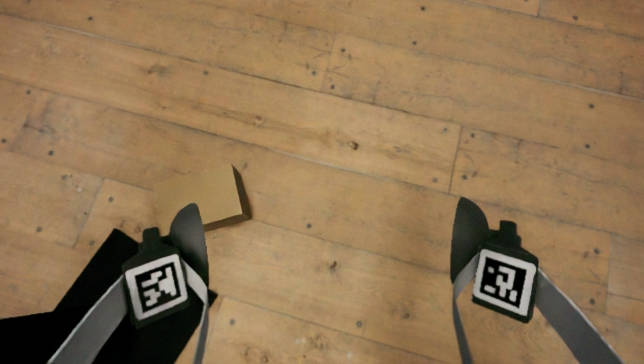

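Emit:
execute_actions:
  actions:
    - {"r2":{"joints":{"arm_m":0.46,"wrist_yaw_rad":1.0,"lift_m":0.35}}}
  cameras: ["r2_wrist_camera"]

Scene clock: 185.80 s.
r1.base_odometry: x=+0.000 y=+0.000 heading=+0.000 (m, m, rad; r1's odometry frame)
r1.turned_by_wheels: +0.000 (rad since the last result)
r1.turned_by_imu: -0.001 (rad since the last result)
r1.base_tilt: forward=+0.9 right=-0.6 (deg)
r1.lidar_m: 2.35 1.13 1.86 5.23 2.17 1.13 0.92 0.91 1.01 1.58 3.63 2.00
r1.head_depth_mm: 3560 3721 3860 3980 2964 2097 1641 / 3772 - - - 2958 2114 1632 / - - - - 2983 2106 1640 / - - - - 2829 2112 1634 / - - - - 2666 2117 1641 / - - - - 2508 2123 1644 / 3785 - - - 2987 2125 1645
r1.base_status: not commanded
r1.joint_positions: lift_m=+0.481 arm_m=+0.000 wrist_yaw_rad=+2.898 wrist_pitch_rad=-0.431 wrist_roll_rad=-0.004 gripper_m=+0.037 head_pan_rad=-0.393 head_tilt_rad=-0.296
r1.joint_status: not commanded
r1.motor_effort: left_wheel=-1(1) right_wheel=+0(0) lift_m=+18(18) arm_m=+0(1) wrist_yaw_rad=+0(0) wrist_pitch_rad=+5(5) wrist_roll_rad=+0(0) gripper_m=-1(1) head_pan_rad=-2(3) head_tilt_rad=-3(3) (%)
r1.hand_pose: x=+0.0325 y=+0.0712 z=+0.4905 quat_wxyz=(+0.234, +0.702, +0.067, +0.669) (m; r1's base frame)
r1.wrist_depth_mm: - - - - - - - / - - - - - - - / - - - - - - - / - - - - - - - / 914 - 972 919 912 891 899 / 753 - - 748 776 742 761 / 660 641 626 659 627 655 632
r2.base_odometry: x=+3.401 y=+1.064 heading=+0.350 (m, m, rad; r2's odometry frame)
r2.turned_by_wheels: +0.000 (rad since the last result)
r2.turned_by_imu: -0.001 (rad since the last result)
r2.base_tilt: forward=+0.5 right=-0.2 (deg)
r2.lidar_m: 2.26 2.25 2.29 1.90 1.89 2.12 3.45 1.40 1.59 2.87 0.50 2.72
r2.head_depth_mm: 2811 2228 1879 1612 1410 1255 1132 / 2759 2265 1858 1605 1418 1252 1132 / 2686 2236 1860 1664 1407 1244 1148 / 2670 2212 1850 1658 1391 1247 1144 / 2566 2194 1841 1590 1374 1245 1123 / 2546 2207 1840 1595 1328 1213 1117 / 2502 2190 598 777 1363 1237 1125
r2.base_status: not commanded
r2.joint_positions: lift_m=+0.350 arm_m=+0.460 wrist_yaw_rad=+0.997 wrist_pitch_rad=-1.108 wrist_roll_rad=+0.014 gripper_m=+0.120 head_pan_rad=-1.577 head_tilt_rad=-0.889
r2.joint_status: all done
r2.motor_effort: left_wheel=+2(2) right_wheel=-2(2) lift_m=+17(16) arm_m=-3(5) wrist_yaw_rad=+2(2) wrist_pitch_rad=+3(3) wrist_roll_rad=+1(1) gripper_m=+0(0) head_pan_rad=+6(4) head_tilt_rad=-4(4) (%)
r2.hand_pose: x=+0.0565 y=-0.6559 z=+0.2489 quat_wxyz=(+0.704, +0.614, -0.355, -0.044) (m; r2's base frame)
r2.wrist_depth_mm: 494 488 485 480 487 479 476 / 467 470 400 465 464 462 462 / 455 441 408 438 440 443 439 / 302 419 427 430 427 428 424 / 402 405 413 416 410 413 405 / 399 - 395 400 398 - 396 / 390 388 384 384 383 379 378
pictures: r2_wrist_camera
Images, in order (width x height): r2_wrist_camera 644x364.

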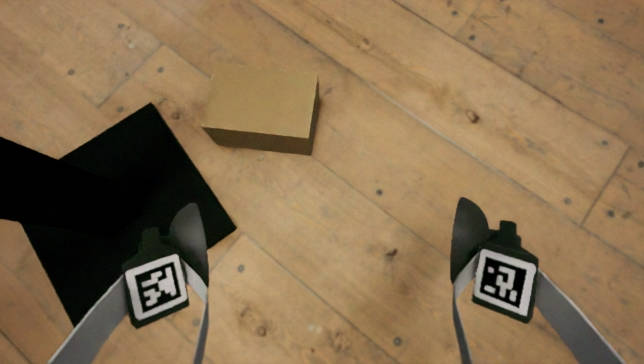

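Emit:
execute_actions:
  actions:
    - {"r2":{"base":{"translate_m":0.15},"joints":{"wrist_roll_rad":1.57,"gripper_m":0.15}}}
  cameras: ["r2_wrist_camera","r2_nav_camera"]

Scene clock: 196.60 s.
r1.base_odometry: x=+0.000 y=+0.000 heading=+0.000 (m, m, rad; r1's odometry frame)
r1.turned_by_wheels: +0.000 (rad since the last result)
r1.turned_by_imu: -0.001 (rad since the last result)
r1.base_tilt: forward=+0.8 right=-0.6 (deg)
r1.lidar_m: 2.52 1.13 1.85 5.19 2.17 1.13 0.92 0.91 1.01 1.58 3.64 2.00
r1.head_depth_mm: 3532 3693 3809 3951 2985 2103 1636 / 3788 3983 - - 2956 2115 1639 / - - - - 3009 2128 1641 / - - - - 2680 2108 1639 / - - - - 2539 2106 1648 / - - - - 2649 2122 1651 / 3830 - - - 2969 2116 1641
r1.base_status: not commanded
r1.joint_positions: lift_m=+0.481 arm_m=+0.000 wrist_yaw_rad=+2.898 wrist_pitch_rad=-0.431 wrist_roll_rad=-0.004 gripper_m=+0.037 head_pan_rad=-0.393 head_tilt_rad=-0.296
r1.joint_status: not commanded
r1.motor_effort: left_wheel=-1(1) right_wheel=+0(0) lift_m=+18(18) arm_m=+0(0) wrist_yaw_rad=+0(0) wrist_pitch_rad=+5(5) wrist_roll_rad=+0(0) gripper_m=+0(0) head_pan_rad=-2(2) head_tilt_rad=-3(3) (%)
r1.hand_pose: x=+0.0325 y=+0.0712 z=+0.4905 quat_wxyz=(+0.234, +0.702, +0.067, +0.669) (m; r1's base frame)
r1.wrist_depth_mm: - - - - - - - / - - - - - - - / - - - - - - - / - - - - - - - / 897 - 1000 921 925 903 881 / 769 - - 752 765 754 759 / 653 629 636 639 644 643 647
r2.base_odometry: x=+3.542 y=+1.116 heading=+0.350 (m, m, rad; r2's odometry frame)
r2.turned_by_wheels: +0.000 (rad since the last result)
r2.turned_by_imu: -0.002 (rad since the last result)
r2.base_tilt: forward=+0.6 right=+0.0 (deg)
r2.lidar_m: 2.12 2.12 2.35 1.95 1.95 2.18 3.54 1.54 1.72 0.46 2.81 2.55
r2.head_depth_mm: 2794 2223 1882 1601 1409 1257 1132 / 2704 2257 1886 1599 1410 1248 1130 / 2657 2242 1874 1685 1402 1246 1131 / 2612 2226 1722 1635 1372 1235 1136 / 2562 2197 511 1506 1338 1219 1126 / 2511 2195 509 1579 1390 1242 1117 / 2470 2192 1745 1587 1396 1241 1113
r2.base_status: done
r2.joint_positions: lift_m=+0.350 arm_m=+0.460 wrist_yaw_rad=+0.997 wrist_pitch_rad=-1.106 wrist_roll_rad=+1.567 gripper_m=+0.150 head_pan_rad=-1.577 head_tilt_rad=-0.889
r2.joint_status: all done
r2.motor_effort: left_wheel=+2(7) right_wheel=-3(4) lift_m=+17(17) arm_m=-3(3) wrist_yaw_rad=+2(2) wrist_pitch_rad=+2(2) wrist_roll_rad=+2(2) gripper_m=+1(97) head_pan_rad=+4(4) head_tilt_rad=-4(4) (%)
r2.hand_pose: x=+0.0567 y=-0.6558 z=+0.2489 quat_wxyz=(+0.253, +0.408, -0.747, -0.461) (m; r2's base frame)
r2.wrist_depth_mm: 654 544 460 405 361 324 295 / 691 561 484 416 372 329 302 / 711 588 497 434 340 343 308 / 762 615 516 446 366 348 316 / 793 658 539 460 389 361 321 / 869 - 549 478 407 371 322 / 924 704 589 493 415 353 335
pictures: r2_nav_camera (sideways: a quarter turn counterclockwise sets it upright), r2_wrist_camera
Images, in order (width x height): r2_nav_camera 672x504, r2_wrist_camera 644x364.

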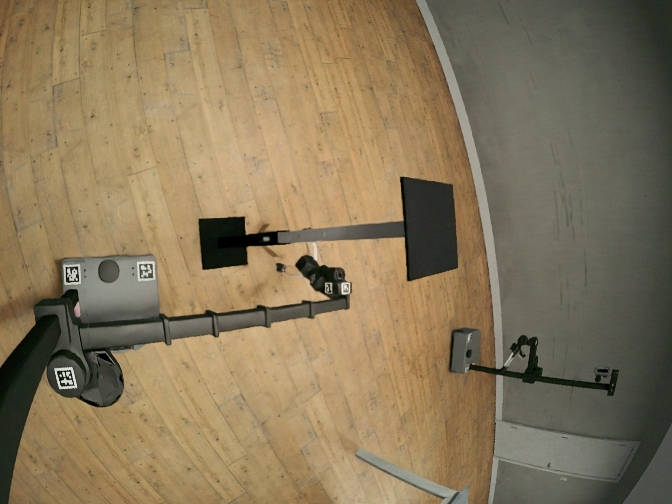

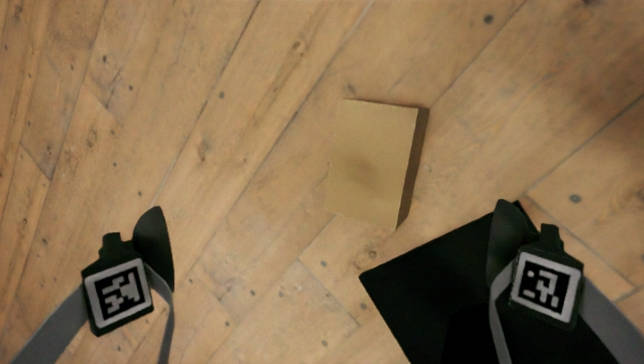

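Emit:
execute_actions:
  actions:
    - {"r2":{"joints":{"lift_m":0.2}}}
  cameras: ["r2_wrist_camera"]

Scene clock: 207.00 s.
r1.base_odometry: x=+0.000 y=+0.000 heading=+0.000 (m, m, rad; r1's odometry frame)
r1.turned_by_wheels: +0.000 (rad since the last result)
r1.turned_by_imu: -0.001 (rad since the last result)
r1.base_tilt: forward=+0.9 right=-0.6 (deg)
r1.lidar_m: 2.51 1.13 1.85 5.24 2.17 1.13 0.92 0.91 1.00 1.58 3.63 2.00
r1.head_depth_mm: 3515 3746 3848 3964 2970 2105 1636 / 3822 - - - 2975 2121 1634 / - - - - 2960 2126 1640 / - - - - 2811 2038 1635 / - - - - 2545 2122 1643 / - - - - 2578 2121 1642 / 3816 - - - 3002 2118 1640
r1.base_status: not commanded
r1.joint_positions: lift_m=+0.481 arm_m=+0.000 wrist_yaw_rad=+2.898 wrist_pitch_rad=-0.431 wrist_roll_rad=-0.004 gripper_m=+0.037 head_pan_rad=-0.393 head_tilt_rad=-0.296
r1.joint_status: not commanded
r1.motor_effort: left_wheel=-1(1) right_wheel=+0(0) lift_m=+18(18) arm_m=+0(0) wrist_yaw_rad=+0(0) wrist_pitch_rad=+5(5) wrist_roll_rad=+0(0) gripper_m=-1(0) head_pan_rad=-2(3) head_tilt_rad=-3(3) (%)
r1.hand_pose: x=+0.0325 y=+0.0712 z=+0.4905 quat_wxyz=(+0.234, +0.702, +0.067, +0.669) (m; r1's base frame)
r1.wrist_depth_mm: - - - - - - - / - - - - - - - / - - - - - - - / - - - - - - - / 939 - 957 889 893 921 894 / 742 - - 738 812 743 736 / 653 646 626 642 639 647 650
r2.base_odometry: x=+3.542 y=+1.116 heading=+0.350 (m, m, rad; r2's odometry frame)
r2.turned_by_wheels: +0.000 (rad since the last result)
r2.turned_by_imu: -0.001 (rad since the last result)
r2.base_tilt: forward=+0.7 right=-0.1 (deg)
r2.lidar_m: 2.12 2.11 2.35 1.95 1.95 2.18 3.52 1.54 1.71 0.46 2.81 2.55
r2.head_depth_mm: 2794 2215 1859 1603 1420 1260 1130 / 2728 2233 1861 1605 1410 1259 1131 / 2687 2255 1874 1601 1404 1252 1139 / 2593 2224 1734 1595 1352 1233 1141 / 2538 2209 511 1498 1349 1218 1117 / 2509 2214 510 1583 1396 1239 1116 / 2444 2194 1751 1581 1394 1228 1115
r2.base_status: not commanded
r2.joint_positions: lift_m=+0.200 arm_m=+0.460 wrist_yaw_rad=+0.997 wrist_pitch_rad=-1.106 wrist_roll_rad=+1.567 gripper_m=+0.150 head_pan_rad=-1.577 head_tilt_rad=-0.889
r2.joint_status: all done
r2.motor_effort: left_wheel=+2(2) right_wheel=-3(3) lift_m=+17(16) arm_m=-3(2) wrist_yaw_rad=+2(2) wrist_pitch_rad=+3(2) wrist_roll_rad=+2(2) gripper_m=+1(0) head_pan_rad=+5(4) head_tilt_rad=-4(4) (%)
r2.hand_pose: x=+0.0567 y=-0.6559 z=+0.0989 quat_wxyz=(+0.253, +0.408, -0.747, -0.461) (m; r2's base frame)
r2.wrist_depth_mm: 389 330 282 247 220 197 180 / 409 344 293 251 225 201 183 / 427 357 302 196 226 207 188 / 448 372 312 204 236 211 192 / 478 399 326 213 246 225 195 / 520 - 338 227 250 225 196 / 542 431 352 294 248 220 205
pictures: r2_wrist_camera
Images, in order (width x height): r2_wrist_camera 644x364.

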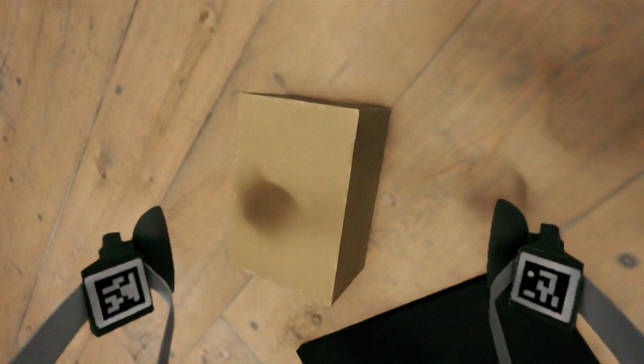

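Centered. Lower further and close.

Emit:
execute_actions:
  actions:
    - {"r2":{"joints":{"lift_m":0.145}}}
  cameras: []

Emit:
execute_actions:
  actions:
    - {"r2":{"joints":{"gripper_m":0.0}}}
  cameras: []

Emit:
execute_actions:
  actions:
    - {"r2":{"joints":{"lift_m":0.35}}}
  cameras: ["r2_wrist_camera"]

Scene clock: 213.77 s.
r1.base_odometry: x=+0.000 y=+0.000 heading=+0.000 (m, m, rad; r1's odometry frame)
r1.turned_by_wheels: +0.000 (rad since the last result)
r1.turned_by_imu: -0.001 (rad since the last result)
r1.base_tilt: forward=+0.8 right=-0.6 (deg)
r1.lidar_m: 2.52 1.13 1.85 5.23 2.18 1.12 0.92 0.91 1.00 1.58 3.63 1.85
r1.head_depth_mm: 3493 3709 3831 3995 2970 2108 1636 / 3783 - - - 2988 2107 1641 / - - - - 2991 2111 1634 / - - - - 2814 2037 1646 / - - - - 2549 2128 1634 / - - - - 2563 2108 1645 / 3792 - - - 3012 2127 1650
r1.base_status: not commanded
r1.joint_positions: lift_m=+0.481 arm_m=+0.000 wrist_yaw_rad=+2.898 wrist_pitch_rad=-0.431 wrist_roll_rad=-0.004 gripper_m=+0.037 head_pan_rad=-0.393 head_tilt_rad=-0.296
r1.joint_status: not commanded
r1.motor_effort: left_wheel=-1(1) right_wheel=+0(0) lift_m=+18(18) arm_m=+0(0) wrist_yaw_rad=-1(0) wrist_pitch_rad=+5(5) wrist_roll_rad=+0(1) gripper_m=-1(0) head_pan_rad=-2(3) head_tilt_rad=-4(2) (%)
r1.hand_pose: x=+0.0325 y=+0.0712 z=+0.4905 quat_wxyz=(+0.234, +0.702, +0.067, +0.669) (m; r1's base frame)
r1.wrist_depth_mm: - - - - - - - / - - - - - - - / - - - - - - - / - - - - - - - / 917 - 923 876 897 919 929 / 764 - - 761 761 768 755 / 638 638 643 639 629 640 632
r2.base_odometry: x=+3.542 y=+1.116 heading=+0.350 (m, m, rad; r2's odometry frame)
r2.turned_by_wheels: +0.000 (rad since the last result)
r2.turned_by_imu: -0.001 (rad since the last result)
r2.base_tilt: forward=+0.6 right=-0.3 (deg)
r2.lidar_m: 2.12 2.11 2.35 1.95 1.95 2.18 3.55 1.53 1.71 0.46 2.81 2.55
r2.head_depth_mm: 2796 2227 1871 1612 1412 1259 1132 / 2753 2240 1876 1615 1409 1254 1133 / 2668 2232 1862 1593 1409 1250 1143 / 2613 2231 1765 1603 1367 1239 1145 / 2569 2218 523 1494 1337 1217 1117 / 2525 2191 523 1590 1390 1238 1122 / 2459 2196 1755 1583 1387 1238 1119
r2.base_status: not commanded
r2.joint_positions: lift_m=+0.149 arm_m=+0.460 wrist_yaw_rad=+0.997 wrist_pitch_rad=-1.116 wrist_roll_rad=+1.570 gripper_m=+0.150 head_pan_rad=-1.577 head_tilt_rad=-0.889
r2.joint_status: lift_m contact_stop (moved -0.051 of -0.055)
r2.on_its_own: lift_m is slack since a contact_stop, until your next command for it (your +0.145 is given up)
r2.motor_effort: left_wheel=+0(2) right_wheel=+3(4) lift_m=+19(18) arm_m=-2(3) wrist_yaw_rad=+2(2) wrist_pitch_rad=+5(8) wrist_roll_rad=+0(2) gripper_m=+0(1) head_pan_rad=+5(5) head_tilt_rad=-4(4) (%)
r2.hand_pose: x=+0.0548 y=-0.6545 z=+0.0471 quat_wxyz=(+0.254, +0.406, -0.745, -0.465) (m; r2's base frame)
r2.wrist_depth_mm: 299 256 220 192 172 155 141 / 315 266 223 198 176 159 144 / 332 277 158 155 180 163 147 / 350 289 164 166 186 166 151 / 366 307 171 180 192 175 154 / 404 - 178 198 198 182 154 / 414 330 272 225 198 169 164
pictures: none
No camera images: the call's "cameras" was empty. Leave "cameras" out to get every camera's image.

not run: a stop came earlier in this reply.

not run: a stop came earlier in this reply.

Emit:
execute_actions:
  actions:
    - {"r2":{"joints":{"gripper_m":0.0,"lift_m":0.155}}}
  cameras: []

Emit:
execute_actions:
  actions:
    - {"r2":{"joints":{"lift_m":0.35}}}
  cameras: ["r2_wrist_camera"]

Scene clock: 219.80 s.
r1.base_odometry: x=+0.000 y=+0.000 heading=+0.000 (m, m, rad; r1's odometry frame)
r1.turned_by_wheels: +0.000 (rad since the last result)
r1.turned_by_imu: -0.001 (rad since the last result)
r1.base_tilt: forward=+0.8 right=-0.5 (deg)
r1.lidar_m: 2.52 1.12 1.86 5.22 2.17 1.13 0.92 0.92 1.01 1.58 3.63 1.84
r1.head_depth_mm: 3549 3754 3889 3957 2978 2113 1628 / 3763 3967 - - 2994 2122 1632 / - - - - 2977 2124 1636 / - - - - 2804 2037 1642 / - - - - 2482 2125 1642 / - - - - 2541 2128 1634 / 3823 - - - 2989 2127 1638
r1.base_status: not commanded
r1.joint_positions: lift_m=+0.481 arm_m=+0.000 wrist_yaw_rad=+2.898 wrist_pitch_rad=-0.431 wrist_roll_rad=-0.004 gripper_m=+0.037 head_pan_rad=-0.393 head_tilt_rad=-0.296
r1.joint_status: not commanded
r1.motor_effort: left_wheel=-1(1) right_wheel=+0(0) lift_m=+18(18) arm_m=+0(1) wrist_yaw_rad=-1(0) wrist_pitch_rad=+5(5) wrist_roll_rad=+0(0) gripper_m=-1(1) head_pan_rad=-3(3) head_tilt_rad=-3(3) (%)
r1.hand_pose: x=+0.0325 y=+0.0712 z=+0.4905 quat_wxyz=(+0.234, +0.702, +0.067, +0.669) (m; r1's base frame)
r1.wrist_depth_mm: - - - - - - - / - - - - - - - / - - - - - - - / - - - - - - - / 913 - 935 916 893 892 883 / 756 - - 737 788 743 734 / 642 656 626 650 647 650 641
r2.base_odometry: x=+3.542 y=+1.116 heading=+0.350 (m, m, rad; r2's odometry frame)
r2.turned_by_wheels: +0.000 (rad since the last result)
r2.turned_by_imu: +0.000 (rad since the last result)
r2.base_tilt: forward=+0.5 right=-0.2 (deg)
r2.lidar_m: 2.12 2.11 2.35 1.95 1.95 2.18 3.50 1.53 1.71 0.46 2.81 2.56
r2.head_depth_mm: 2807 2209 1890 1615 1420 1263 1127 / 2694 2236 1864 1607 1411 1246 1129 / 2648 2224 1845 1588 1400 1252 1141 / 2640 2224 1781 1608 1356 1235 1142 / 2583 2205 526 1497 1320 1219 1126 / 2508 2211 523 1596 1393 1246 1126 / 2448 2188 1769 1577 1378 1234 1113
r2.base_status: not commanded
r2.joint_positions: lift_m=+0.155 arm_m=+0.460 wrist_yaw_rad=+0.999 wrist_pitch_rad=-1.050 wrist_roll_rad=+1.573 gripper_m=+0.001 head_pan_rad=-1.577 head_tilt_rad=-0.889
r2.joint_status: all done
r2.motor_effort: left_wheel=+2(3) right_wheel=+0(5) lift_m=+16(26) arm_m=-2(3) wrist_yaw_rad=+0(2) wrist_pitch_rad=-17(18) wrist_roll_rad=-1(0) gripper_m=-22(100) head_pan_rad=+4(4) head_tilt_rad=-4(4) (%)
r2.hand_pose: x=+0.0680 y=-0.6627 z=+0.0596 quat_wxyz=(+0.240, +0.414, -0.760, -0.440) (m; r2's base frame)
r2.wrist_depth_mm: 364 295 244 209 183 162 146 / 381 307 252 213 188 166 149 / 403 321 180 154 186 170 152 / 428 338 190 160 193 174 156 / 452 354 301 166 198 179 159 / 489 375 - 176 - 183 162 / 531 415 309 235 213 176 161
pictures: none
No camera images: the call's "cameras" was empty. Leave "cameras" out to get every camera's image.

Scene clock: 222.40 s.
r1.base_odometry: x=+0.000 y=+0.000 heading=+0.000 (m, m, rad; r1's odometry frame)
r1.turned_by_wheels: +0.000 (rad since the last result)
r1.turned_by_imu: +0.000 (rad since the last result)
r1.base_tilt: forward=+0.8 right=-0.5 (deg)
r1.lidar_m: 2.52 1.13 1.85 5.21 2.18 1.13 0.92 0.92 1.01 1.57 3.63 2.00
r1.head_depth_mm: 3496 3699 3836 3993 2962 2114 1636 / 3809 - - - 2967 2113 1641 / - - - - 2973 2111 1635 / - - - - 2689 2109 1641 / - - - - 2549 2123 1636 / - - - - 2665 2136 1634 / 3883 - - - 2986 2126 1653
r1.base_status: not commanded
r1.joint_positions: lift_m=+0.481 arm_m=+0.000 wrist_yaw_rad=+2.898 wrist_pitch_rad=-0.431 wrist_roll_rad=-0.004 gripper_m=+0.037 head_pan_rad=-0.393 head_tilt_rad=-0.296
r1.joint_status: not commanded
r1.motor_effort: left_wheel=-1(0) right_wheel=+0(0) lift_m=+18(18) arm_m=-1(1) wrist_yaw_rad=+0(1) wrist_pitch_rad=+5(5) wrist_roll_rad=+0(0) gripper_m=-1(2) head_pan_rad=-3(1) head_tilt_rad=-3(3) (%)
r1.hand_pose: x=+0.0325 y=+0.0712 z=+0.4905 quat_wxyz=(+0.234, +0.702, +0.067, +0.669) (m; r1's base frame)
r1.wrist_depth_mm: - - - - - - - / - - - - - - - / - - - - - - - / - - - - - - - / 887 - 955 879 918 887 918 / 751 - - 762 782 739 769 / 640 647 631 645 632 644 639
r2.base_odometry: x=+3.542 y=+1.116 heading=+0.350 (m, m, rad; r2's odometry frame)
r2.turned_by_wheels: +0.000 (rad since the last result)
r2.turned_by_imu: +0.000 (rad since the last result)
r2.base_tilt: forward=+0.5 right=-0.3 (deg)
r2.lidar_m: 2.11 2.11 2.36 1.96 1.95 2.18 3.53 1.54 1.71 0.46 2.81 2.55
r2.head_depth_mm: 2856 2219 1867 1615 1405 1255 1127 / 2739 2252 1866 1603 1417 1250 1133 / 2691 2224 1873 1669 1404 1254 1138 / 2643 2218 1741 1623 1367 1230 1142 / 2570 2220 512 1501 1335 1216 1122 / 2514 2175 510 1591 1397 1237 1121 / 2473 2195 1743 1596 1389 1242 1118
r2.base_status: not commanded
r2.joint_positions: lift_m=+0.350 arm_m=+0.460 wrist_yaw_rad=+0.999 wrist_pitch_rad=-1.102 wrist_roll_rad=+1.573 gripper_m=+0.000 head_pan_rad=-1.577 head_tilt_rad=-0.889
r2.joint_status: all done
r2.motor_effort: left_wheel=+3(4) right_wheel=-3(6) lift_m=+24(25) arm_m=-1(2) wrist_yaw_rad=+0(1) wrist_pitch_rad=+1(17) wrist_roll_rad=-1(1) gripper_m=-3(22) head_pan_rad=+5(4) head_tilt_rad=-4(4) (%)
r2.hand_pose: x=+0.0577 y=-0.6561 z=+0.2489 quat_wxyz=(+0.251, +0.408, -0.748, -0.460) (m; r2's base frame)
r2.wrist_depth_mm: 648 542 464 405 362 325 294 / 696 567 485 418 369 331 300 / 724 595 500 431 337 340 307 / 758 618 519 446 370 348 315 / 803 648 548 - 388 347 324 / 863 689 583 477 390 359 329 / 931 721 569 498 423 353 330
pictures: r2_wrist_camera
Images, in order (width x height): r2_wrist_camera 644x364.

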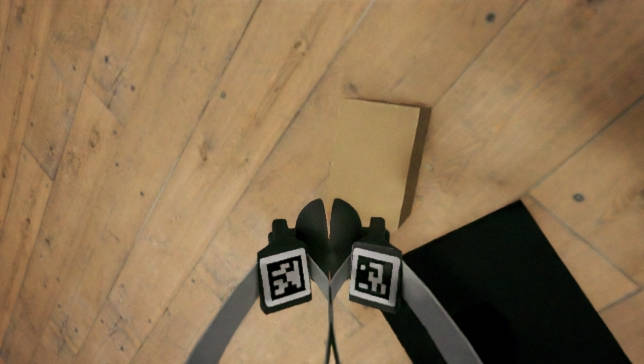

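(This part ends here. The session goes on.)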